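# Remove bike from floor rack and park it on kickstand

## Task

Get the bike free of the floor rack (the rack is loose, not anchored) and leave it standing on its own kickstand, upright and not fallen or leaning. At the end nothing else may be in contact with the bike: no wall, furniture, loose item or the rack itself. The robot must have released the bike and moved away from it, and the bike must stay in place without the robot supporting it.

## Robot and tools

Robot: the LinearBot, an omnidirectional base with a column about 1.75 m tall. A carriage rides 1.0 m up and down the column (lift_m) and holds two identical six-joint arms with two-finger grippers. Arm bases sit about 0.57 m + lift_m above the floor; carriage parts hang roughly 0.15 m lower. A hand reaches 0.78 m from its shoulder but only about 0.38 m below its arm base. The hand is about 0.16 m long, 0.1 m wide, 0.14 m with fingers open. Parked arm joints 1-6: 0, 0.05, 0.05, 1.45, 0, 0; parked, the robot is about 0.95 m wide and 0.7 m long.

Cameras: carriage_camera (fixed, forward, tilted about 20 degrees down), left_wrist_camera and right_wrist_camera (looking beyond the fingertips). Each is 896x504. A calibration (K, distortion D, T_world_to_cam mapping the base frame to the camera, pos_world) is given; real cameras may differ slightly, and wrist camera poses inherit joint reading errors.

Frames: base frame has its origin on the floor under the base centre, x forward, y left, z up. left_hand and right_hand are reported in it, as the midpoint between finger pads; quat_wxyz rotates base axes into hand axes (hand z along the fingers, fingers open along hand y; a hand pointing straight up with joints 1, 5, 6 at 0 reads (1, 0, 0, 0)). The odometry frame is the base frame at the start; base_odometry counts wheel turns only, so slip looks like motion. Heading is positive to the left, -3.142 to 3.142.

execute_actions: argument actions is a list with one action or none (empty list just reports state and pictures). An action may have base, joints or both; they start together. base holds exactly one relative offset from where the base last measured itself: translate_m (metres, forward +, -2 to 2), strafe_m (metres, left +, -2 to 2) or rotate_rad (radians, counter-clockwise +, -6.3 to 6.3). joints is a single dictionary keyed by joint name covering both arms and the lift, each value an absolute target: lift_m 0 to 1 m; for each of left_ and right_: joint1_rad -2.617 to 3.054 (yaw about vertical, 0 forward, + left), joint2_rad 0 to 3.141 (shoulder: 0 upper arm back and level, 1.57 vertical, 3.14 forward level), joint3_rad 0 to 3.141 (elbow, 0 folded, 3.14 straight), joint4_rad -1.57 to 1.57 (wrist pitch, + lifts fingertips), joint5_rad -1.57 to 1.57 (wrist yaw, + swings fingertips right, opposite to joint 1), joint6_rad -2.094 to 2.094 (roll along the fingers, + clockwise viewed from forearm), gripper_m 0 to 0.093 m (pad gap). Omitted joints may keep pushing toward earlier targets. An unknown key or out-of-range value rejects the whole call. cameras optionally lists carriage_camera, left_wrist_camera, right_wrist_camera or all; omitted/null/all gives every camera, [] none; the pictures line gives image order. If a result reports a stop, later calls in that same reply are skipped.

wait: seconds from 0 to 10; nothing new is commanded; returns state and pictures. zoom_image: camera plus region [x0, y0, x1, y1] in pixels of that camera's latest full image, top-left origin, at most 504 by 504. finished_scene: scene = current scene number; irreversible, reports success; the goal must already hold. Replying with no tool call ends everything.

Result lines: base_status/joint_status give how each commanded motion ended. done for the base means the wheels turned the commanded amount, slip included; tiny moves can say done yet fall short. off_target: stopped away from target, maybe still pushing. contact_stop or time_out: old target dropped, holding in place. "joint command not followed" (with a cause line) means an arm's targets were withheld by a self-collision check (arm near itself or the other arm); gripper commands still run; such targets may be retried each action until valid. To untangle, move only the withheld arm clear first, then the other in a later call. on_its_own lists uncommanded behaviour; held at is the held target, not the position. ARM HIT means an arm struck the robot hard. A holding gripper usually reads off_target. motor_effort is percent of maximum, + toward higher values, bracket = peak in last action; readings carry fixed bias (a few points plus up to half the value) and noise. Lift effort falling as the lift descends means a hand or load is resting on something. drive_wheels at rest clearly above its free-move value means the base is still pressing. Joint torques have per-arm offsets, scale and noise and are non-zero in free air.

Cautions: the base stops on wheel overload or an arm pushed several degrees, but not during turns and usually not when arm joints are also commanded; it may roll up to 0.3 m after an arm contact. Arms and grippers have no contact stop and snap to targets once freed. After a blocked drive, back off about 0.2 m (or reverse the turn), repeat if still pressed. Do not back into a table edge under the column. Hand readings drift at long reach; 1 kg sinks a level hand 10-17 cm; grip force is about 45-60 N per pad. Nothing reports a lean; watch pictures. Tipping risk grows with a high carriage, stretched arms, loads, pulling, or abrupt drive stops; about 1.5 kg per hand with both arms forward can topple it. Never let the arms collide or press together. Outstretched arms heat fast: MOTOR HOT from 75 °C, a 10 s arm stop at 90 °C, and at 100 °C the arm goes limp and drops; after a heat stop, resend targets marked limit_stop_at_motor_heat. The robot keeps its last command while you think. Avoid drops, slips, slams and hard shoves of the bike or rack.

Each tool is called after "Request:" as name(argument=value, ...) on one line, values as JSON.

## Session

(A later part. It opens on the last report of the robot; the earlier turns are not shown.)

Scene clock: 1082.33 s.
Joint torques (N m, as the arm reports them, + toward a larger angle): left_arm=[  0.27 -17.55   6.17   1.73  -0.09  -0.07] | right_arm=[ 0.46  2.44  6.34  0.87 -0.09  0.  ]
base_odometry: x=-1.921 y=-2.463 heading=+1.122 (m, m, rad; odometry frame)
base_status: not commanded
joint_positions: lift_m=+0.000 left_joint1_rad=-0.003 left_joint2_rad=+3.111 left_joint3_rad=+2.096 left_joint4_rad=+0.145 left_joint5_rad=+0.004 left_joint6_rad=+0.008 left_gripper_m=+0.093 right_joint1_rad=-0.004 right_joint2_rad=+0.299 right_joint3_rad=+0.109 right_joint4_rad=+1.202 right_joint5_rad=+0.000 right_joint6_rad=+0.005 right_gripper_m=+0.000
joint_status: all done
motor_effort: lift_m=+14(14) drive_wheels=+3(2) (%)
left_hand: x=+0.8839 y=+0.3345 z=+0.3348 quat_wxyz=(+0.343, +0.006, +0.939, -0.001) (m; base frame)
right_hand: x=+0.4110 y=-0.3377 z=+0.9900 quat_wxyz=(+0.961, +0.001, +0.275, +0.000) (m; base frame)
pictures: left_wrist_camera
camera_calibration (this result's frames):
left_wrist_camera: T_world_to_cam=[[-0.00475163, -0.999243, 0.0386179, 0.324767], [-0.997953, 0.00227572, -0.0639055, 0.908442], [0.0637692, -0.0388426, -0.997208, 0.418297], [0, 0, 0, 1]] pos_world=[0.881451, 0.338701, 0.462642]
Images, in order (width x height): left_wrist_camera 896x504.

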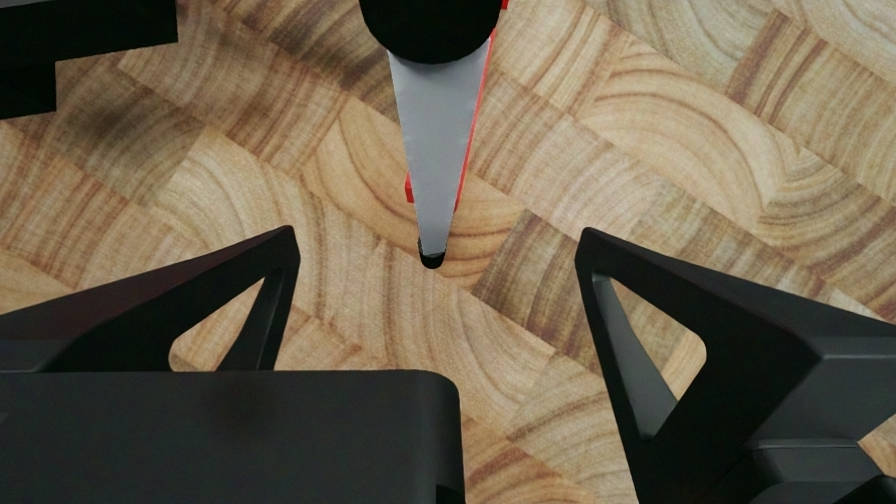

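Request:
execute_actions(actions=[{"joints":{"lift_m":0.06,"left_joint2_rad":3.0}}], cameras=[])

Request:
execute_actions(actions=[{"base":{"translate_m":0.045},"joints":{"lift_m":0.06}}], cameras=[])

Request:
execute_actions(actions=[{"joints":{"lift_m":0.0,"left_joint2_rad":3.06,"left_joint4_rad":0.22}}], cameras=["left_wrist_camera","carriage_camera"])

Request:
execute_actions(actions=[{"joints":{"left_gripper_m":0}}], cameras=["left_wrist_camera"])

Scene clock: 1088.47 s.
Joint torques (N m, as the arm reports them, + toward a larger angle): left_arm=[  0.25 -16.27   6.12   1.83  -0.09  -0.06] | right_arm=[ 0.41  2.39  6.32  0.87 -0.09  0.01]
base_odometry: x=-1.921 y=-2.463 heading=+1.122 (m, m, rad; odometry frame)
base_status: not commanded
joint_positions: lift_m=+0.060 left_joint1_rad=-0.003 left_joint2_rad=+2.990 left_joint3_rad=+2.105 left_joint4_rad=+0.155 left_joint5_rad=+0.004 left_joint6_rad=+0.008 left_gripper_m=+0.093 right_joint1_rad=-0.004 right_joint2_rad=+0.299 right_joint3_rad=+0.109 right_joint4_rad=+1.203 right_joint5_rad=+0.000 right_joint6_rad=+0.005 right_gripper_m=+0.000
joint_status: all done
motor_effort: lift_m=+16(21) drive_wheels=+2(3) (%)
left_hand: x=+0.9270 y=+0.3343 z=+0.4747 quat_wxyz=(+0.408, +0.006, +0.913, -0.001) (m; base frame)
right_hand: x=+0.4109 y=-0.3377 z=+1.0495 quat_wxyz=(+0.961, +0.001, +0.275, +0.000) (m; base frame)
pictures: none
No camera images: the call's "cameras" was empty. Leave "cameras" out to get every camera's image.

Scene clock: 1089.60 s.
Joint torques (N m, as the arm reports them, + toward a larger angle): left_arm=[  0.37 -16.29   6.18   1.82  -0.1   -0.07] | right_arm=[ 0.47  2.45  6.37  0.86 -0.09  0.  ]
base_odometry: x=-1.901 y=-2.422 heading=+1.121 (m, m, rad; odometry frame)
base_status: done
joint_positions: lift_m=+0.060 left_joint1_rad=-0.003 left_joint2_rad=+2.990 left_joint3_rad=+2.105 left_joint4_rad=+0.152 left_joint5_rad=+0.004 left_joint6_rad=+0.008 left_gripper_m=+0.093 right_joint1_rad=-0.004 right_joint2_rad=+0.299 right_joint3_rad=+0.109 right_joint4_rad=+1.203 right_joint5_rad=+0.000 right_joint6_rad=+0.005 right_gripper_m=+0.000
joint_status: all done
motor_effort: lift_m=+16(19) drive_wheels=-3(7) (%)
left_hand: x=+0.9265 y=+0.3343 z=+0.4742 quat_wxyz=(+0.407, +0.006, +0.913, -0.001) (m; base frame)
right_hand: x=+0.4108 y=-0.3377 z=+1.0496 quat_wxyz=(+0.961, +0.001, +0.275, +0.000) (m; base frame)
pictures: none
No camera images: the call's "cameras" was empty. Leave "cameras" out to get every camera's image.

Scene clock: 1090.40 s.
Joint torques (N m, as the arm reports them, + toward a larger angle): left_arm=[  0.4  -12.13   6.17   1.69  -0.06  -0.08] | right_arm=[ 0.47  2.37  6.31  0.89 -0.09  0.  ]
base_odometry: x=-1.901 y=-2.422 heading=+1.122 (m, m, rad; odometry frame)
base_status: not commanded
joint_positions: lift_m=+0.001 left_joint1_rad=-0.004 left_joint2_rad=+2.999 left_joint3_rad=+2.105 left_joint4_rad=+0.251 left_joint5_rad=+0.001 left_joint6_rad=+0.008 left_gripper_m=+0.093 right_joint1_rad=-0.004 right_joint2_rad=+0.299 right_joint3_rad=+0.109 right_joint4_rad=+1.201 right_joint5_rad=+0.000 right_joint6_rad=+0.005 right_gripper_m=+0.000
joint_status: left_joint2_rad off_target (ended at +2.999, target +3.060); the others done
motor_effort: lift_m=+10(14) drive_wheels=+5(6) (%)
left_hand: x=+0.9395 y=+0.3339 z=+0.4281 quat_wxyz=(+0.448, +0.006, +0.894, +0.000) (m; base frame)
right_hand: x=+0.4112 y=-0.3377 z=+0.9903 quat_wxyz=(+0.961, +0.001, +0.276, +0.000) (m; base frame)
pictures: carriage_camera, left_wrist_camera
camera_calibration (this result's frames):
carriage_camera: T_world_to_cam=[[0.0541726, -0.998366, 0.0181988, -0.029598], [-0.36568, -0.0367951, -0.930013, 0.987811], [0.929163, 0.0437263, -0.367076, 0.202438], [0, 0, 0, 1]] pos_world=[0.174729, -0.00205481, 0.993526]
left_wrist_camera: T_world_to_cam=[[-0.0121868, -0.999308, 0.0351464, 0.329319], [-0.957867, 0.00158007, -0.287209, 1.0281], [0.286955, -0.0371658, -0.957223, 0.280354], [0, 0, 0, 1]] pos_world=[0.908345, 0.337886, 0.552066]
Images, in order (width x height): carriage_camera 896x504, left_wrist_camera 896x504.

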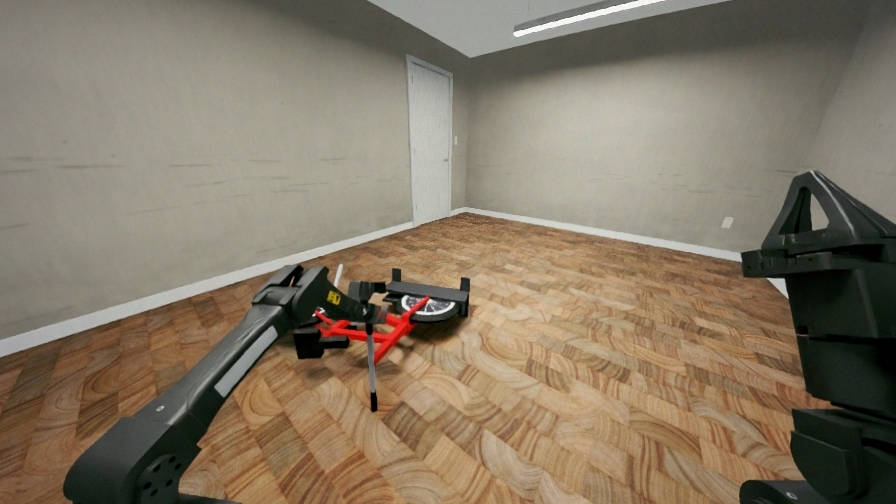

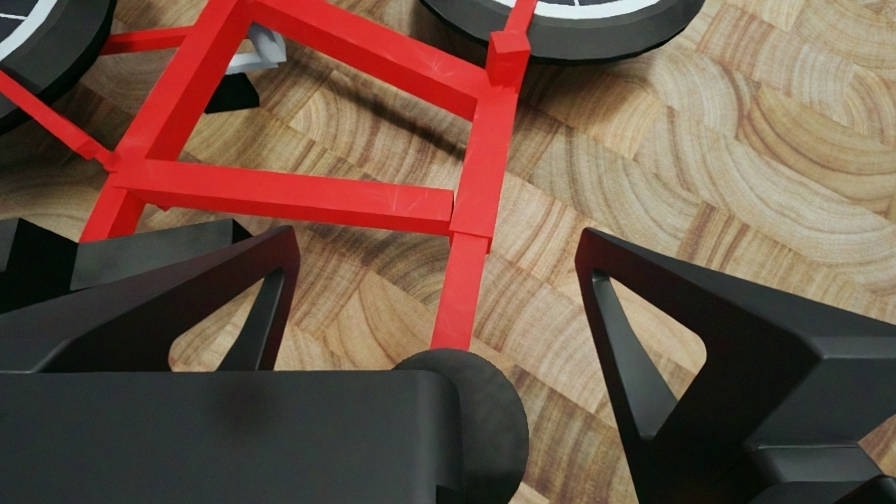

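Scene clock: 1091.13 s.
Joint torques (N m, as the arm reports them, + toward a larger angle): left_arm=[  0.45 -12.26   6.16   1.65  -0.08   0.05] | right_arm=[ 0.45  2.43  6.35  0.88 -0.08 -0.01]
base_odometry: x=-1.901 y=-2.422 heading=+1.122 (m, m, rad; odometry frame)
base_status: not commanded
joint_positions: lift_m=+0.001 left_joint1_rad=-0.004 left_joint2_rad=+2.999 left_joint3_rad=+2.105 left_joint4_rad=+0.255 left_joint5_rad=+0.002 left_joint6_rad=-0.004 left_gripper_m=+0.019 right_joint1_rad=-0.004 right_joint2_rad=+0.299 right_joint3_rad=+0.109 right_joint4_rad=+1.201 right_joint5_rad=+0.000 right_joint6_rad=+0.005 right_gripper_m=+0.000
joint_status: left_gripper_m off_target (ended at +0.019, target +0.000)
motor_effort: lift_m=+10(9) drive_wheels=+4(4) (%)
left_hand: x=+0.9400 y=+0.3338 z=+0.4287 quat_wxyz=(+0.449, +0.001, +0.894, -0.003) (m; base frame)
right_hand: x=+0.4112 y=-0.3377 z=+0.9903 quat_wxyz=(+0.961, +0.001, +0.276, +0.000) (m; base frame)
pictures: left_wrist_camera
camera_calibration (this result's frames):
left_wrist_camera: T_world_to_cam=[[-0.00608136, -0.998945, 0.0455131, 0.318993], [-0.956986, -0.0073886, -0.290039, 1.03208], [0.29007, -0.0453192, -0.955932, 0.280042], [0, 0, 0, 1]] pos_world=[0.908394, 0.338974, 0.552526]
Images, in order (width x height): left_wrist_camera 896x504.

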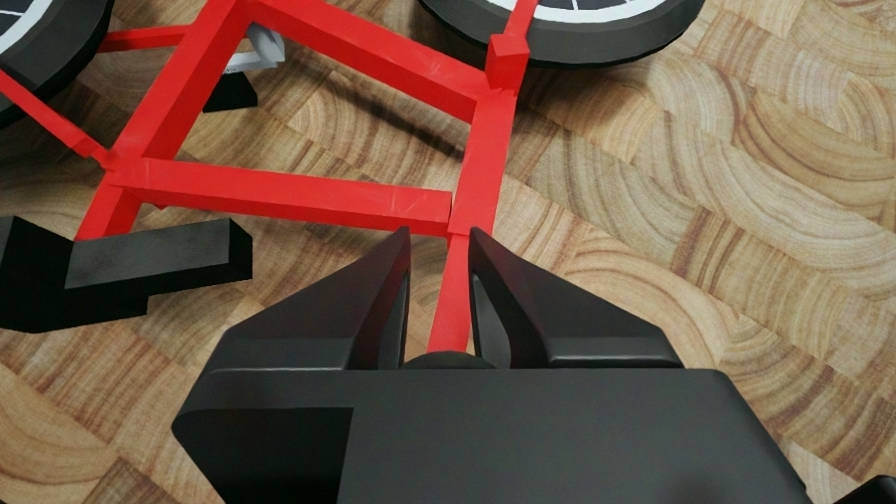

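Request:
execute_actions(actions=[{"base":{"translate_m":0.16},"joints":{"left_joint2_rad":2.8,"left_joint3_rad":1.55,"left_joint4_rad":0.6}}], cameras=[])

Request:
execute_actions(actions=[{"base":{"translate_m":0.11},"joints":{"left_joint2_rad":2.65,"left_joint3_rad":1.15,"left_joint4_rad":0.8}}], cameras=[])

Request:
execute_actions(actions=[{"joints":{"lift_m":0.13}}], cameras=["carriage_camera"])

Request:
execute_actions(actions=[{"base":{"translate_m":0.08},"joints":{"lift_m":0.25}}], cameras=["carriage_camera"])

Scene clock: 1099.70 s.
Joint torques (N m, as the arm reports them, + toward a larger angle): left_arm=[  1.37 -10.69   8.99   1.92  -0.02   0.14] | right_arm=[ 0.46  2.51  6.38  0.87 -0.09  0.  ]
base_odometry: x=-1.832 y=-2.278 heading=+1.122 (m, m, rad; odometry frame)
base_status: done
joint_positions: lift_m=+0.000 left_joint1_rad=-0.017 left_joint2_rad=+2.750 left_joint3_rad=+1.490 left_joint4_rad=+0.605 left_joint5_rad=-0.004 left_joint6_rad=-0.013 left_gripper_m=+0.019 right_joint1_rad=-0.004 right_joint2_rad=+0.299 right_joint3_rad=+0.109 right_joint4_rad=+1.201 right_joint5_rad=+0.000 right_joint6_rad=+0.005 right_gripper_m=+0.000
joint_status: left_joint3_rad off_target (ended at +1.490, target +1.550); the others done
motor_effort: lift_m=+14(15) drive_wheels=+4(12) (%)
left_hand: x=+0.8523 y=+0.3276 z=+0.4273 quat_wxyz=(+0.442, +0.001, +0.897, -0.005) (m; base frame)
right_hand: x=+0.4112 y=-0.3377 z=+0.9900 quat_wxyz=(+0.961, +0.001, +0.276, +0.000) (m; base frame)
pictures: none
No camera images: the call's "cameras" was empty. Leave "cameras" out to get every camera's image.

Scene clock: 1101.30 s.
Joint torques (N m, as the arm reports them, + toward a larger angle): left_arm=[ 1.43 -8.93  9.26  1.59 -0.21  0.05] | right_arm=[ 0.45  2.4   6.32  0.85 -0.08  0.  ]
base_odometry: x=-1.784 y=-2.180 heading=+1.122 (m, m, rad; odometry frame)
base_status: done
joint_positions: lift_m=+0.000 left_joint1_rad=-0.018 left_joint2_rad=+2.607 left_joint3_rad=+1.065 left_joint4_rad=+0.832 left_joint5_rad=+0.017 left_joint6_rad=-0.005 left_gripper_m=+0.019 right_joint1_rad=-0.004 right_joint2_rad=+0.299 right_joint3_rad=+0.109 right_joint4_rad=+1.201 right_joint5_rad=+0.000 right_joint6_rad=+0.005 right_gripper_m=+0.000
joint_status: left_joint3_rad off_target (ended at +1.065, target +1.150); the others done
motor_effort: lift_m=+14(12) drive_wheels=+5(14) (%)
left_hand: x=+0.7616 y=+0.3252 z=+0.4220 quat_wxyz=(+0.417, +0.009, +0.909, -0.012) (m; base frame)
right_hand: x=+0.4112 y=-0.3377 z=+0.9900 quat_wxyz=(+0.961, +0.001, +0.276, +0.000) (m; base frame)
pictures: none
No camera images: the call's "cameras" was empty. Leave "cameras" out to get every camera's image.

Scene clock: 1102.37 s.
Joint torques (N m, as the arm reports them, + toward a larger angle): left_arm=[ -1.65 -20.31   2.89   2.78   0.12  -0.19] | right_arm=[ 0.43  2.38  6.44  0.87 -0.08  0.  ]
base_odometry: x=-1.784 y=-2.179 heading=+1.121 (m, m, rad; odometry frame)
base_status: not commanded
joint_positions: lift_m=+0.129 left_joint1_rad=+0.023 left_joint2_rad=+2.744 left_joint3_rad=+1.149 left_joint4_rad=+0.677 left_joint5_rad=-0.021 left_joint6_rad=+0.020 left_gripper_m=+0.019 right_joint1_rad=-0.004 right_joint2_rad=+0.299 right_joint3_rad=+0.109 right_joint4_rad=+1.202 right_joint5_rad=+0.000 right_joint6_rad=+0.005 right_gripper_m=+0.000
joint_status: all done
on_its_own: left_joint3_rad moved +0.084 to your old target +1.150
motor_effort: lift_m=+20(23) drive_wheels=-3(5) (%)
left_hand: x=+0.7277 y=+0.3516 z=+0.4805 quat_wxyz=(+0.320, -0.005, +0.947, +0.017) (m; base frame)
right_hand: x=+0.4111 y=-0.3377 z=+1.1189 quat_wxyz=(+0.961, +0.001, +0.276, +0.000) (m; base frame)
pictures: carriage_camera
camera_calibration (this result's frames):
carriage_camera: T_world_to_cam=[[0.0541726, -0.998366, 0.0181988, -0.031936], [-0.36568, -0.0367951, -0.930013, 1.10729], [0.929163, 0.0437263, -0.367076, 0.249597], [0, 0, 0, 1]] pos_world=[0.174729, -0.00205481, 1.122]
Images, in order (width x height): carriage_camera 896x504.

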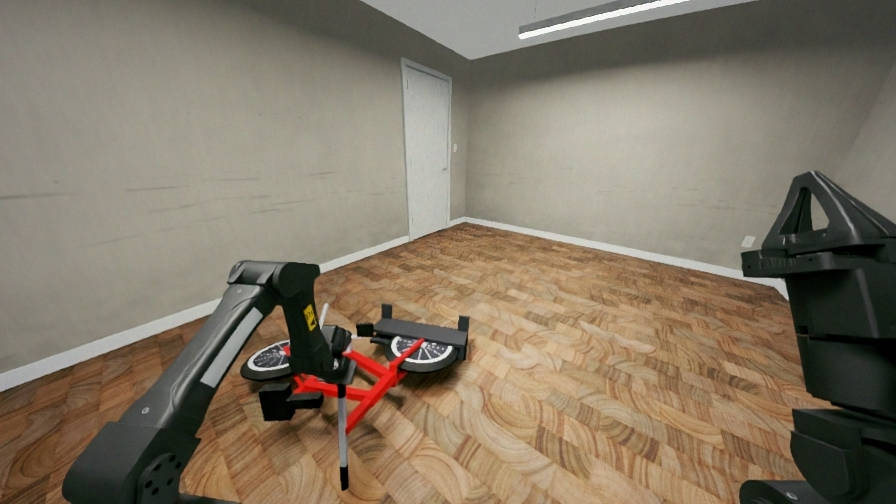

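Scene clock: 1103.77 s.
Joint torques (N m, as the arm reports them, + toward a larger angle): left_arm=[ -1.04 -18.79   5.06   3.37   0.41  -0.62] | right_arm=[ 0.48  2.39  6.4   0.85 -0.08  0.  ]
base_odometry: x=-1.749 y=-2.107 heading=+1.121 (m, m, rad; odometry frame)
base_status: done
joint_positions: lift_m=+0.249 left_joint1_rad=+0.017 left_joint2_rad=+2.729 left_joint3_rad=+1.114 left_joint4_rad=+0.595 left_joint5_rad=-0.057 left_joint6_rad=+0.067 left_gripper_m=+0.019 right_joint1_rad=-0.004 right_joint2_rad=+0.299 right_joint3_rad=+0.109 right_joint4_rad=+1.203 right_joint5_rad=+0.000 right_joint6_rad=+0.005 right_gripper_m=+0.000
joint_status: all done
motor_effort: lift_m=+21(24) drive_wheels=+2(7) (%)
left_hand: x=+0.7004 y=+0.3541 z=+0.5893 quat_wxyz=(+0.270, +0.016, +0.962, +0.039) (m; base frame)
right_hand: x=+0.4108 y=-0.3377 z=+1.2392 quat_wxyz=(+0.961, +0.001, +0.275, +0.000) (m; base frame)
pictures: carriage_camera
camera_calibration (this result's frames):
carriage_camera: T_world_to_cam=[[0.0541726, -0.998366, 0.0181988, -0.0341231], [-0.36568, -0.0367951, -0.930013, 1.21906], [0.929163, 0.0437263, -0.367076, 0.293712], [0, 0, 0, 1]] pos_world=[0.174729, -0.00205481, 1.24218]
Images, in order (width x height): carriage_camera 896x504.

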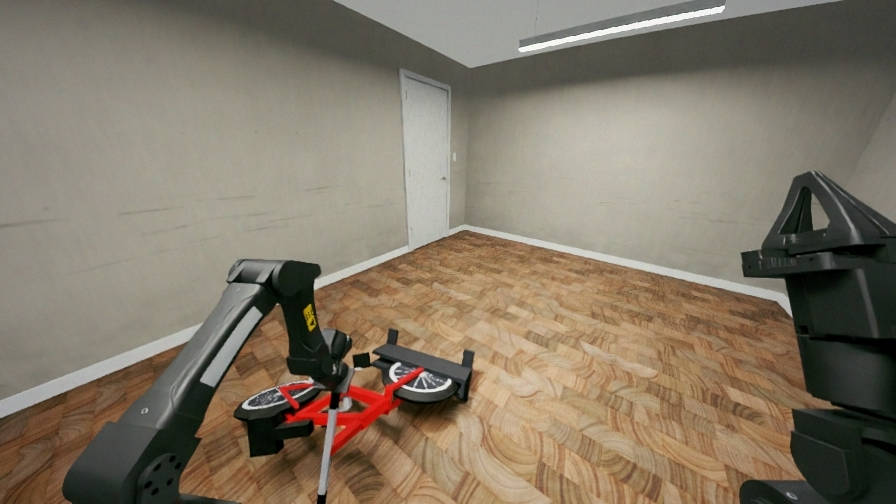

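Request:
execute_actions(actions=[], cameras=["carriage_camera"])

Scene clock: 1116.60 s.
Joint torques (N m, as the arm reports them, + toward a larger angle): left_arm=[ -1.16 -18.75   5.05   3.38   0.42  -0.63] | right_arm=[ 0.45  2.41  6.36  0.86 -0.08  0.  ]
base_odometry: x=-1.749 y=-2.107 heading=+1.121 (m, m, rad; odometry frame)
base_status: done
joint_positions: lift_m=+0.249 left_joint1_rad=+0.017 left_joint2_rad=+2.729 left_joint3_rad=+1.114 left_joint4_rad=+0.595 left_joint5_rad=-0.057 left_joint6_rad=+0.067 left_gripper_m=+0.019 right_joint1_rad=-0.004 right_joint2_rad=+0.299 right_joint3_rad=+0.109 right_joint4_rad=+1.203 right_joint5_rad=+0.000 right_joint6_rad=+0.005 right_gripper_m=+0.000
joint_status: all done
motor_effort: lift_m=+19(24) drive_wheels=+3(7) (%)
left_hand: x=+0.7004 y=+0.3541 z=+0.5893 quat_wxyz=(+0.270, +0.016, +0.962, +0.039) (m; base frame)
right_hand: x=+0.4108 y=-0.3377 z=+1.2392 quat_wxyz=(+0.961, +0.001, +0.275, +0.000) (m; base frame)
pictures: carriage_camera
camera_calibration (this result's frames):
carriage_camera: T_world_to_cam=[[0.0541726, -0.998366, 0.0181988, -0.0341231], [-0.36568, -0.0367951, -0.930013, 1.21906], [0.929163, 0.0437263, -0.367076, 0.293712], [0, 0, 0, 1]] pos_world=[0.174729, -0.00205481, 1.24218]
Images, in order (width x height): carriage_camera 896x504.

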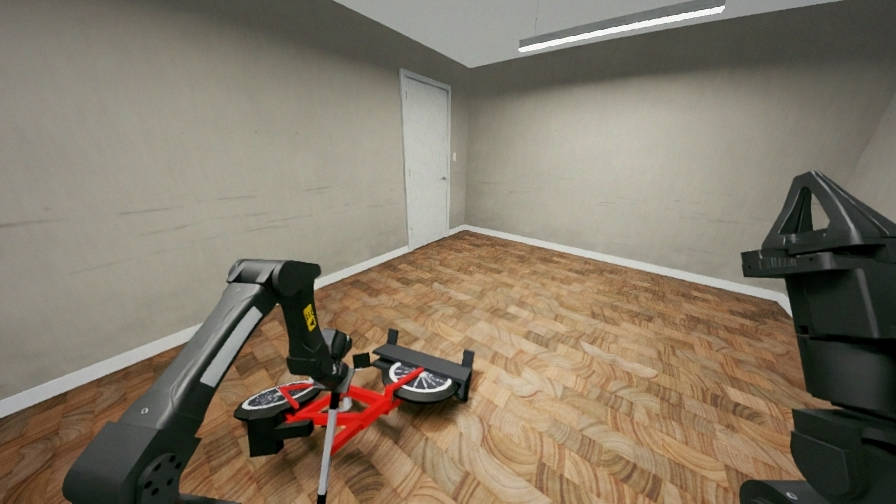

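Request:
execute_actions(actions=[{"base":{"translate_m":0.13},"joints":{"lift_m":0.36,"left_joint5_rad":0}}], cameras=["carriage_camera"])

Request:
execute_actions(actions=[{"base":{"translate_m":0.12},"joints":{"lift_m":0.39,"left_joint5_rad":0}}], cameras=["carriage_camera"])

Scene clock: 1121.40 s.
Joint torques (N m, as the arm reports them, + toward a larger angle): left_arm=[  0.85 -25.61   3.28   3.58   0.36  -1.39] | right_arm=[ 0.45  2.38  6.34  0.84 -0.1   0.01]
MOTOR HOT: a motor of the left arm reached 75 °C. Now the hottest motor of the left arm, joint 2 (shoulder), reports 78 °C. The controller's stop level is 90 °C. To cool a motor, set the load down, stop pushing, or move to a pose that needs little force. From now on the controller again stops the left arm at 90 °C.
base_odometry: x=-1.739 y=-2.088 heading=+1.120 (m, m, rad; odometry frame)
base_status: translate_m contact_stop (by the wheels' count: +0.022 of +0.130)
joint_positions: lift_m=+0.359 left_joint1_rad=-0.010 left_joint2_rad=+2.815 left_joint3_rad=+1.129 left_joint4_rad=+0.549 left_joint5_rad=-0.048 left_joint6_rad=+0.145 left_gripper_m=+0.020 right_joint1_rad=-0.004 right_joint2_rad=+0.299 right_joint3_rad=+0.109 right_joint4_rad=+1.203 right_joint5_rad=+0.000 right_joint6_rad=+0.005 right_gripper_m=+0.000
joint_status: left_joint5_rad off_target (ended at -0.048, target +0.000); the others done
motor_effort: lift_m=+22(26) drive_wheels=-2(10) (%)
left_hand: x=+0.6660 y=+0.3413 z=+0.6612 quat_wxyz=(+0.213, +0.070, +0.974, +0.038) (m; base frame)
right_hand: x=+0.4108 y=-0.3377 z=+1.3490 quat_wxyz=(+0.961, +0.001, +0.275, +0.000) (m; base frame)
pictures: carriage_camera
camera_calibration (this result's frames):
carriage_camera: T_world_to_cam=[[0.0541726, -0.998366, 0.0181988, -0.0361201], [-0.36568, -0.0367951, -0.930013, 1.32111], [0.929163, 0.0437263, -0.367076, 0.333991], [0, 0, 0, 1]] pos_world=[0.174729, -0.00205481, 1.35191]
Images, in order (width x height): carriage_camera 896x504.

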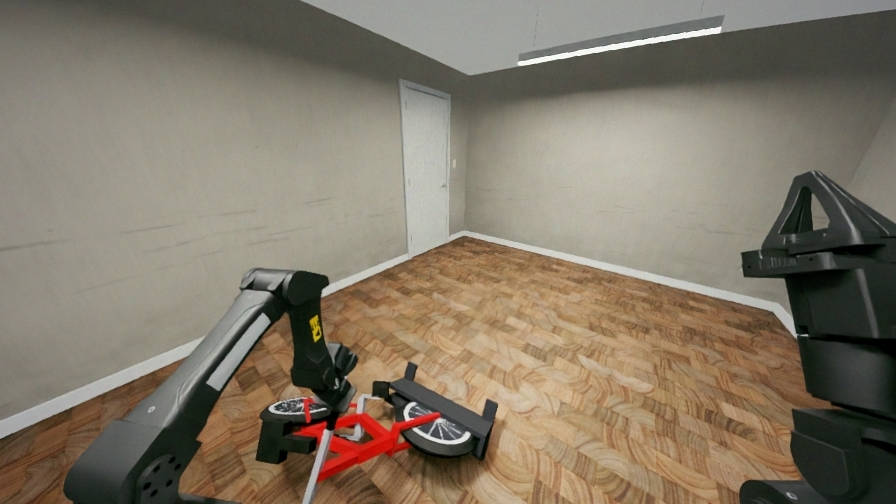

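not run: a stop came earlier in this reply.

Request:
execute_actions(actions=[{"base":{"strafe_m":-0.22},"joints":{"left_joint1_rad":0.6,"left_joint5_rad":0.5}}], cameras=[])

Request:
execute_actions(actions=[{"base":{"translate_m":0.2},"joints":{"lift_m":0.4,"left_joint5_rad":0.5}}], cameras=["carriage_camera"])

Scene clock: 1148.13 s.
Joint torques (N m, as the arm reports them, + toward a larger angle): left_arm=[ 0.12 -8.94 -0.67  0.14 -0.02  0.02] | right_arm=[ 0.36  2.06  6.89  0.87 -0.09  0.01]
OVER-TEMPERATURE FAULT: MOTORS OFF OR BRAKING. Before this call, joint 2 (shoulder) of the left arm reached the stop level of 90 °C, and the controller stopped that arm, its drives kept at the targets that they had. This call came during the stop, and the left arm ran none of its commands: an arm, its gripper or tool too, takes no new command until a result has said that it accepts commands again. During the stop joint 2 (shoulder) of the left arm reached its drive's temperature limit (100 °C), and the controller switched off the motors at their limit, while the other motors of that arm, its gripper's too, only braked weakly. The left arm may have fallen or been pushed, and its gripper may have let go. The stop lasted 18 seconds in all. At the stop's end the left arm was STILL HOT (84 °C). The left arm's motors are on again: the left arm and its gripper now hold where the fault left them. Its gripper does not squeeze until you command it. The left arm accepts commands again. The stop level (90 °C) of the left arm is off for another 299 seconds; until then the only stop for heat is at a drive's own limit (100 °C).
MOTOR HOT: still on. Now the hottest motor of the left arm, joint 2 (shoulder), reports 84 °C.
base_odometry: x=-1.609 y=-2.151 heading=+1.120 (m, m, rad; odometry frame)
base_status: strafe_m contact_stop (by the wheels' count: -0.145 of -0.220)
joint_positions: lift_m=+0.360 left_joint1_rad=-0.045 left_joint2_rad=+3.137 left_joint3_rad=+1.125 left_joint4_rad=+0.336 left_joint5_rad=+0.046 left_joint6_rad=+0.145 left_gripper_m=+0.022 right_joint1_rad=-0.003 right_joint2_rad=+0.303 right_joint3_rad=+0.101 right_joint4_rad=+1.203 right_joint5_rad=+0.001 right_joint6_rad=+0.004 right_gripper_m=+0.000
joint_status: left_joint1_rad limit_stop_at_motor_heat; left_joint5_rad limit_stop_at_motor_heat
on_its_own: left_joint1_rad is held at -0.045, not at your +0.600, since a limit_stop_at_motor_heat; left_joint2_rad is held at +3.141, not at your +2.650, since a limit_stop_at_motor_heat; left_joint4_rad is held at +0.336, not at your +0.800, since a limit_stop_at_motor_heat; left_joint5_rad is held at +0.046, not at your +0.500, since a limit_stop_at_motor_heat; left_joint6_rad is held at +0.145, not at your +0.000, since a limit_stop_at_motor_heat; left_gripper_m is held at +0.022, not at your +0.000, since a limit_stop_at_motor_heat
motor_effort: lift_m=+17(21) drive_wheels=-4(11) (%)
left_hand: x=+0.4686 y=+0.3198 z=+0.5602 quat_wxyz=(-0.051, +0.094, +0.994, -0.025) (m; base frame)
right_hand: x=+0.4140 y=-0.3376 z=+1.3459 quat_wxyz=(+0.960, +0.001, +0.281, +0.001) (m; base frame)
pictures: none
No camera images: the call's "cameras" was empty. Leave "cameras" out to get every camera's image.

not run: a stop came earlier in this reply.

Request:
execute_actions(actions=[{"joints":{"left_gripper_m":0.09,"lift_m":0.5}}], cameras=["carriage_camera"])

Request:
execute_actions(actions=[{"base":{"translate_m":-0.4},"joints":{"left_joint1_rad":0,"left_joint2_rad":1.2,"left_joint3_rad":0.3,"left_joint4_rad":0.5,"left_joint5_rad":0,"left_joint6_rad":0}}], cameras=["carriage_camera"])

Scene clock: 1154.33 s.
Joint torques (N m, as the arm reports them, + toward a larger angle): left_arm=[ 0.11 -8.86 -0.77  0.15 -0.03  0.01] | right_arm=[ 0.36  2.07  6.93  0.87 -0.09  0.01]
MOTOR HOT: still on. Now the hottest motor of the left arm, joint 2 (shoulder), reports 78 °C; the controller's stop level is 90 °C. That level is off on the left arm for another 293 seconds.
base_odometry: x=-1.609 y=-2.151 heading=+1.120 (m, m, rad; odometry frame)
base_status: not commanded
joint_positions: lift_m=+0.500 left_joint1_rad=-0.045 left_joint2_rad=+3.137 left_joint3_rad=+1.125 left_joint4_rad=+0.336 left_joint5_rad=+0.046 left_joint6_rad=+0.145 left_gripper_m=+0.090 right_joint1_rad=-0.003 right_joint2_rad=+0.303 right_joint3_rad=+0.101 right_joint4_rad=+1.203 right_joint5_rad=+0.001 right_joint6_rad=+0.004 right_gripper_m=+0.000
joint_status: all done
on_its_own: left_joint1_rad is held at -0.045, not at your +0.600, since a limit_stop_at_motor_heat; left_joint2_rad is held at +3.141, not at your +2.650, since a limit_stop_at_motor_heat; left_joint4_rad is held at +0.336, not at your +0.800, since a limit_stop_at_motor_heat; left_joint5_rad is held at +0.046, not at your +0.500, since a limit_stop_at_motor_heat; left_joint6_rad is held at +0.145, not at your +0.000, since a limit_stop_at_motor_heat
motor_effort: lift_m=+17(21) drive_wheels=-3(4) (%)
left_hand: x=+0.4687 y=+0.3198 z=+0.7001 quat_wxyz=(-0.051, +0.094, +0.994, -0.025) (m; base frame)
right_hand: x=+0.4140 y=-0.3376 z=+1.4858 quat_wxyz=(+0.960, +0.001, +0.281, +0.001) (m; base frame)
pictures: carriage_camera
camera_calibration (this result's frames):
carriage_camera: T_world_to_cam=[[0.0541726, -0.998366, 0.0181988, -0.0386775], [-0.36568, -0.0367951, -0.930013, 1.4518], [0.929163, 0.0437263, -0.367076, 0.385575], [0, 0, 0, 1]] pos_world=[0.174729, -0.00205481, 1.49243]
Images, in order (width x height): carriage_camera 896x504.

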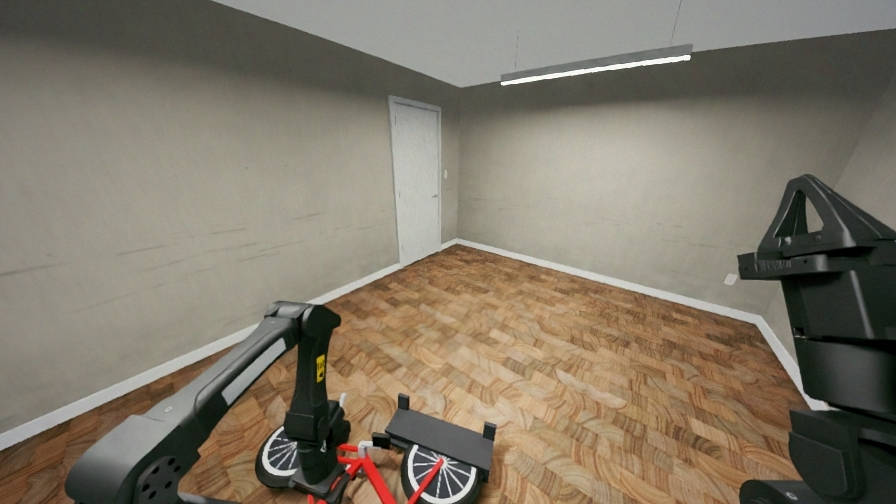

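Scene clock: 1157.13 s.
Joint torques (N m, as the arm reports them, + toward a larger angle): left_arm=[ 0.4  -4.42  5.32  2.12 -0.09 -0.05] | right_arm=[ 0.34  2.09  6.84  0.87 -0.09  0.01]
MOTOR HOT: still on. Now the hottest motor of the left arm, joint 2 (shoulder), reports 76 °C; the controller's stop level is 90 °C. That level is off on the left arm for another 290 seconds.
base_odometry: x=-1.783 y=-2.511 heading=+1.120 (m, m, rad; odometry frame)
base_status: done
joint_positions: lift_m=+0.500 left_joint1_rad=-0.003 left_joint2_rad=+1.208 left_joint3_rad=+0.320 left_joint4_rad=+0.507 left_joint5_rad=+0.005 left_joint6_rad=+0.008 left_gripper_m=+0.090 right_joint1_rad=-0.003 right_joint2_rad=+0.303 right_joint3_rad=+0.101 right_joint4_rad=+1.203 right_joint5_rad=+0.001 right_joint6_rad=+0.004 right_gripper_m=+0.000
joint_status: all done
motor_effort: lift_m=+18(16) drive_wheels=-1(8) (%)
left_hand: x=+0.6169 y=+0.3350 z=+1.1937 quat_wxyz=(+0.561, +0.006, +0.828, -0.001) (m; base frame)
right_hand: x=+0.4140 y=-0.3376 z=+1.4858 quat_wxyz=(+0.960, +0.001, +0.281, +0.001) (m; base frame)
pictures: carriage_camera
camera_calibration (this result's frames):
carriage_camera: T_world_to_cam=[[0.0541726, -0.998366, 0.0181988, -0.0386775], [-0.36568, -0.0367951, -0.930013, 1.4518], [0.929163, 0.0437263, -0.367076, 0.385575], [0, 0, 0, 1]] pos_world=[0.174729, -0.00205481, 1.49243]
Images, in order (width x height): carriage_camera 896x504.

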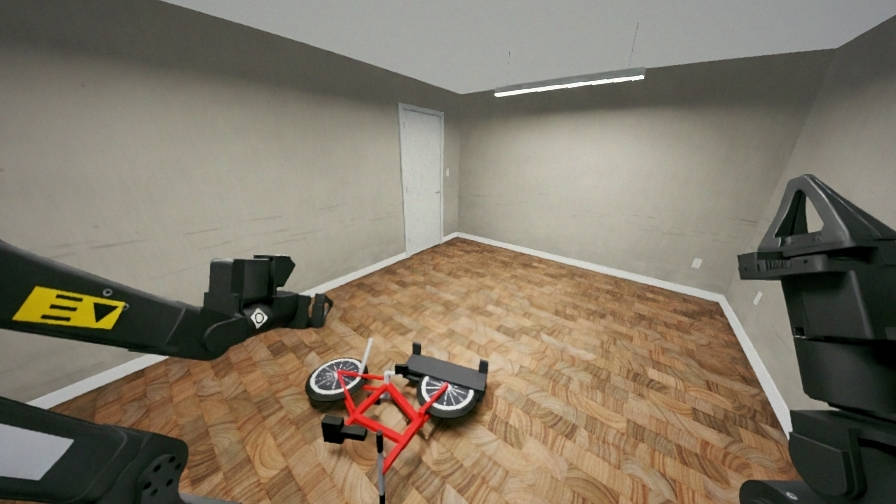

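Request:
execute_actions(actions=[{"base":{"strafe_m":0.63},"joints":{"lift_m":0.36,"left_joint2_rad":0.3,"left_joint3_rad":0.11,"left_joint4_rad":1.2,"right_joint1_rad":0,"right_joint2_rad":3.14,"right_joint3_rad":1.9,"right_joint4_rad":-0.33,"right_gripper_m":0.09}}])

Scene clock: 1185.23 s.
Joint torques (N m, as the arm reports them, + toward a larger angle): left_arm=[ 0.39  1.46  6.44  0.84 -0.09 -0.08] | right_arm=[  0.02 -12.99   4.09   0.47  -0.1    0.01]
MOTOR HOT: cleared. Now the hottest motor of the left arm, joint 2 (shoulder), reports 58 °C.
base_odometry: x=-2.350 y=-2.237 heading=+1.120 (m, m, rad; odometry frame)
base_status: done
joint_positions: lift_m=+0.360 left_joint1_rad=-0.003 left_joint2_rad=+0.311 left_joint3_rad=+0.115 left_joint4_rad=+1.205 left_joint5_rad=+0.004 left_joint6_rad=+0.008 left_gripper_m=+0.090 right_joint1_rad=+0.002 right_joint2_rad=+3.124 right_joint3_rad=+1.898 right_joint4_rad=-0.336 right_joint5_rad=+0.001 right_joint6_rad=+0.004 right_gripper_m=+0.090
joint_status: all done
joint sent to its limit — the command would take right_joint2_rad past its upper limit, so that joint was sent only as far as its limit.
motor_effort: lift_m=+14(14) drive_wheels=-1(5) (%)
left_hand: x=+0.4127 y=+0.3359 z=+1.3512 quat_wxyz=(+0.961, +0.003, +0.277, +0.002) (m; base frame)
right_hand: x=+0.6866 y=-0.3364 z=+0.5994 quat_wxyz=(+0.004, +0.001, +1.000, +0.000) (m; base frame)
pictures: carriage_camera, left_wrist_camera, right_wrist_camera
camera_calibration (this result's frames):
carriage_camera: T_world_to_cam=[[0.0541726, -0.998366, 0.0181988, -0.0361406], [-0.36568, -0.0367951, -0.930013, 1.32216], [0.929163, 0.0437263, -0.367076, 0.334404], [0, 0, 0, 1]] pos_world=[0.174729, -0.00205481, 1.35303]
left_wrist_camera: T_world_to_cam=[[-0.039726, -0.999133, -0.0124645, 0.368129], [0.364105, -0.00285801, -0.931354, 1.11485], [0.93051, -0.0415374, 0.363903, -0.733999], [0, 0, 0, 1]] pos_world=[0.291697, 0.340507, 1.31001]
right_wrist_camera: T_world_to_cam=[[-0.0440114, -0.998898, 0.0162921, -0.315151], [-0.793916, 0.0448698, 0.60637, 0.195824], [-0.606433, 0.0137526, -0.795016, 1.0231], [0, 0, 0, 1]] pos_world=[0.762036, -0.33766, 0.69977]
Images, in order (width x height): carriage_camera 896x504, left_wrist_camera 896x504, right_wrist_camera 896x504.

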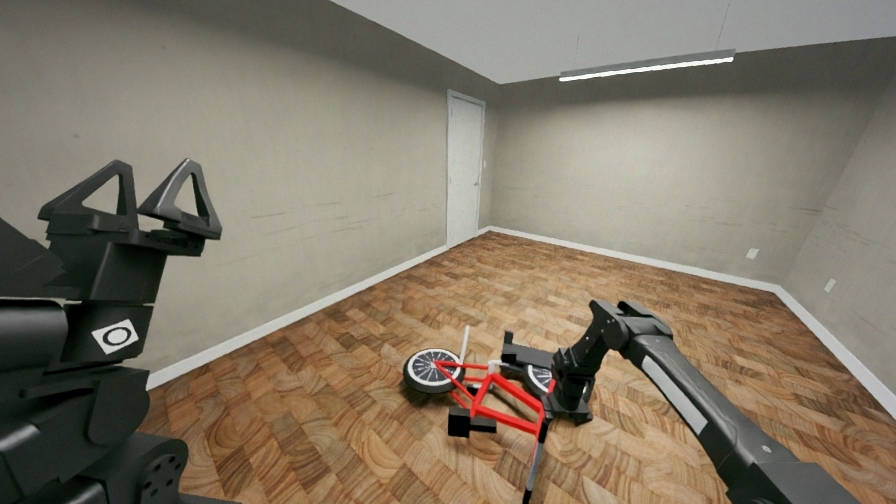

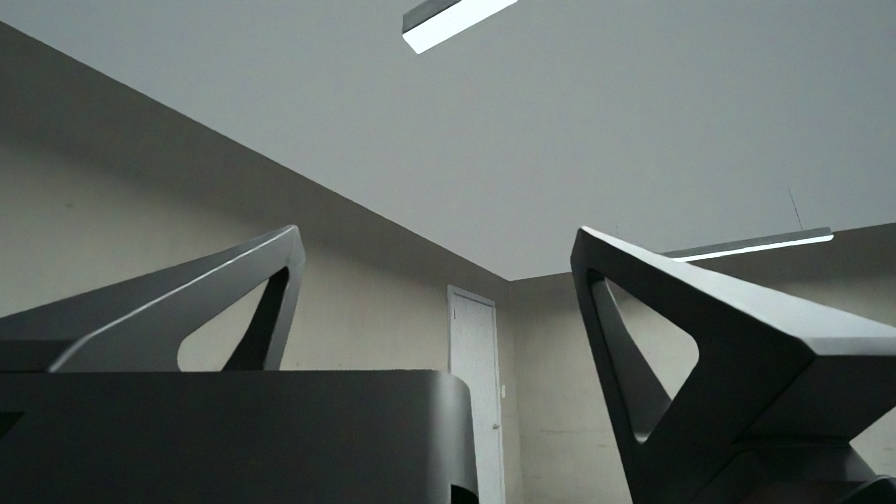

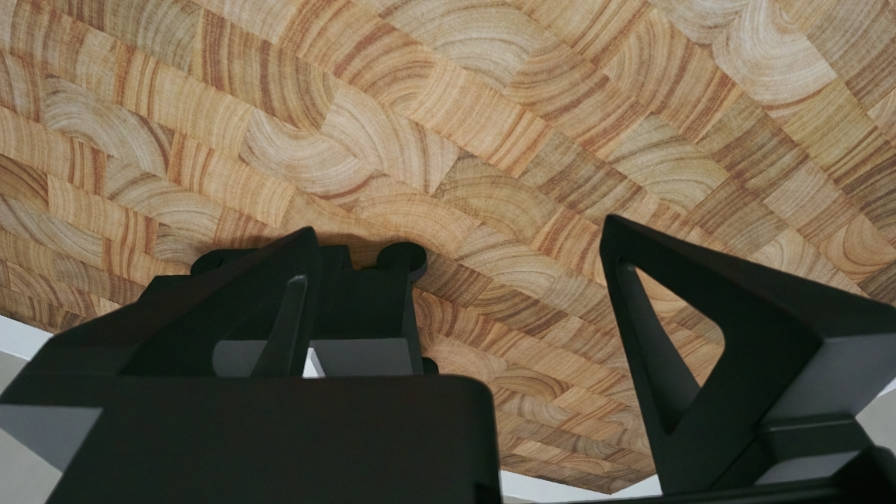

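Request:
execute_actions(actions=[{"base":{"translate_m":0.09},"joints":{"right_joint1_rad":-0.05}}], cameras=["right_wrist_camera","carriage_camera"])

Scene clock: 1193.70 s.
Joint torques (N m, as the arm reports them, + toward a larger angle): left_arm=[ 0.38  1.42  6.34  0.88 -0.08 -0.06] | right_arm=[  0.51 -12.93   4.08   0.47  -0.11   0.01]
base_odometry: x=-2.311 y=-2.155 heading=+1.120 (m, m, rad; odometry frame)
base_status: done
joint_positions: lift_m=+0.360 left_joint1_rad=-0.003 left_joint2_rad=+0.311 left_joint3_rad=+0.115 left_joint4_rad=+1.201 left_joint5_rad=+0.004 left_joint6_rad=+0.008 left_gripper_m=+0.090 right_joint1_rad=-0.056 right_joint2_rad=+3.124 right_joint3_rad=+1.898 right_joint4_rad=-0.334 right_joint5_rad=+0.001 right_joint6_rad=+0.004 right_gripper_m=+0.090
joint_status: all done
motor_effort: lift_m=+15(12) drive_wheels=+2(8) (%)
left_hand: x=+0.4136 y=+0.3359 z=+1.3506 quat_wxyz=(+0.960, +0.003, +0.279, +0.002) (m; base frame)
right_hand: x=+0.6863 y=-0.3608 z=+0.5994 quat_wxyz=(+0.005, +0.030, +1.000, -0.001) (m; base frame)
pictures: carriage_camera, right_wrist_camera
camera_calibration (this result's frames):
carriage_camera: T_world_to_cam=[[0.0541726, -0.998366, 0.0181988, -0.0361406], [-0.36568, -0.0367951, -0.930013, 1.32216], [0.929163, 0.0437263, -0.367076, 0.334404], [0, 0, 0, 1]] pos_world=[0.174729, -0.00205481, 1.35303]
right_wrist_camera: T_world_to_cam=[[-0.101091, -0.994745, 0.0162224, -0.298774], [-0.790973, 0.0902518, 0.605158, 0.211765], [-0.603442, 0.0483447, -0.79594, 1.03424], [0, 0, 0, 1]] pos_world=[0.761401, -0.366316, 0.699889]
Images, in order (width x height): carriage_camera 896x504, right_wrist_camera 896x504.

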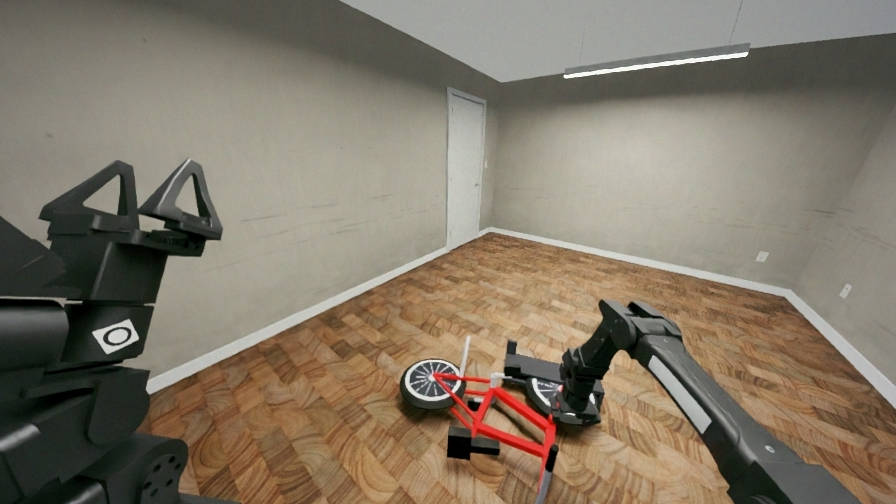

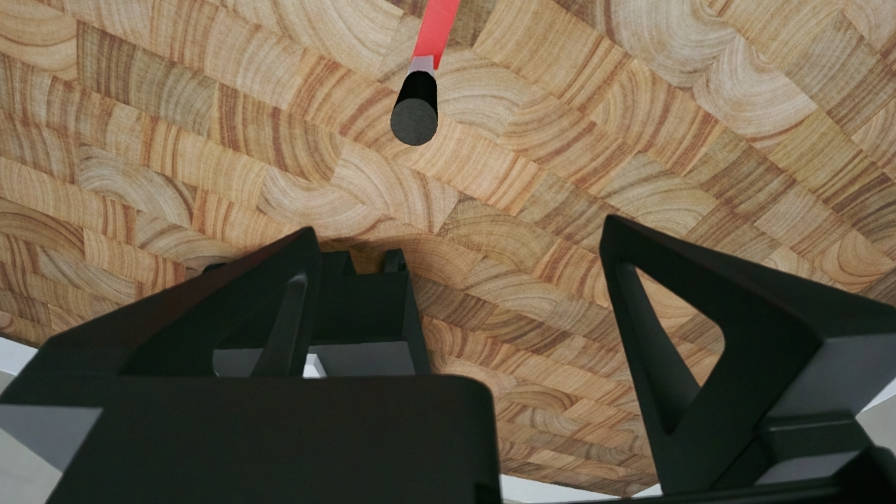

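Request:
execute_actions(actions=[{"base":{"translate_m":-0.02},"joints":{"right_joint1_rad":0.005,"lift_m":0.24}}], cameras=["right_wrist_camera"])

Scene clock: 1200.77 s.
Joint torques (N m, as the arm reports them, + toward a larger angle): left_arm=[ 0.41  1.5   6.41  0.87 -0.09 -0.07] | right_arm=[ -0.29 -12.91   4.09   0.43  -0.11   0.01]
base_odometry: x=-2.320 y=-2.173 heading=+1.120 (m, m, rad; odometry frame)
base_status: done
joint_positions: lift_m=+0.240 left_joint1_rad=-0.003 left_joint2_rad=+0.311 left_joint3_rad=+0.115 left_joint4_rad=+1.199 left_joint5_rad=+0.004 left_joint6_rad=+0.008 left_gripper_m=+0.090 right_joint1_rad=+0.010 right_joint2_rad=+3.124 right_joint3_rad=+1.898 right_joint4_rad=-0.329 right_joint5_rad=+0.001 right_joint6_rad=+0.004 right_gripper_m=+0.090
joint_status: all done
motor_effort: lift_m=+13(12) drive_wheels=+0(10) (%)
left_hand: x=+0.4140 y=+0.3359 z=+1.2303 quat_wxyz=(+0.960, +0.003, +0.280, +0.002) (m; base frame)
right_hand: x=+0.6884 y=-0.3330 z=+0.4795 quat_wxyz=(+0.008, -0.003, +1.000, +0.000) (m; base frame)
pictures: right_wrist_camera
camera_calibration (this result's frames):
right_wrist_camera: T_world_to_cam=[[-0.0361248, -0.99922, 0.0159606, -0.315072], [-0.798624, 0.0384661, 0.6006, 0.273694], [-0.600745, 0.00895001, -0.79939, 0.92545], [0, 0, 0, 1]] pos_world=[0.763156, -0.333637, 0.580444]
Images, in order (width x height): right_wrist_camera 896x504.

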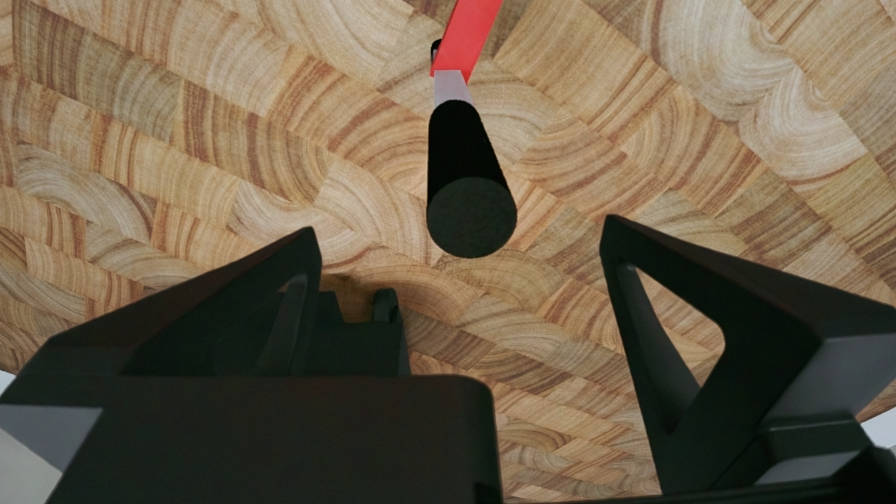

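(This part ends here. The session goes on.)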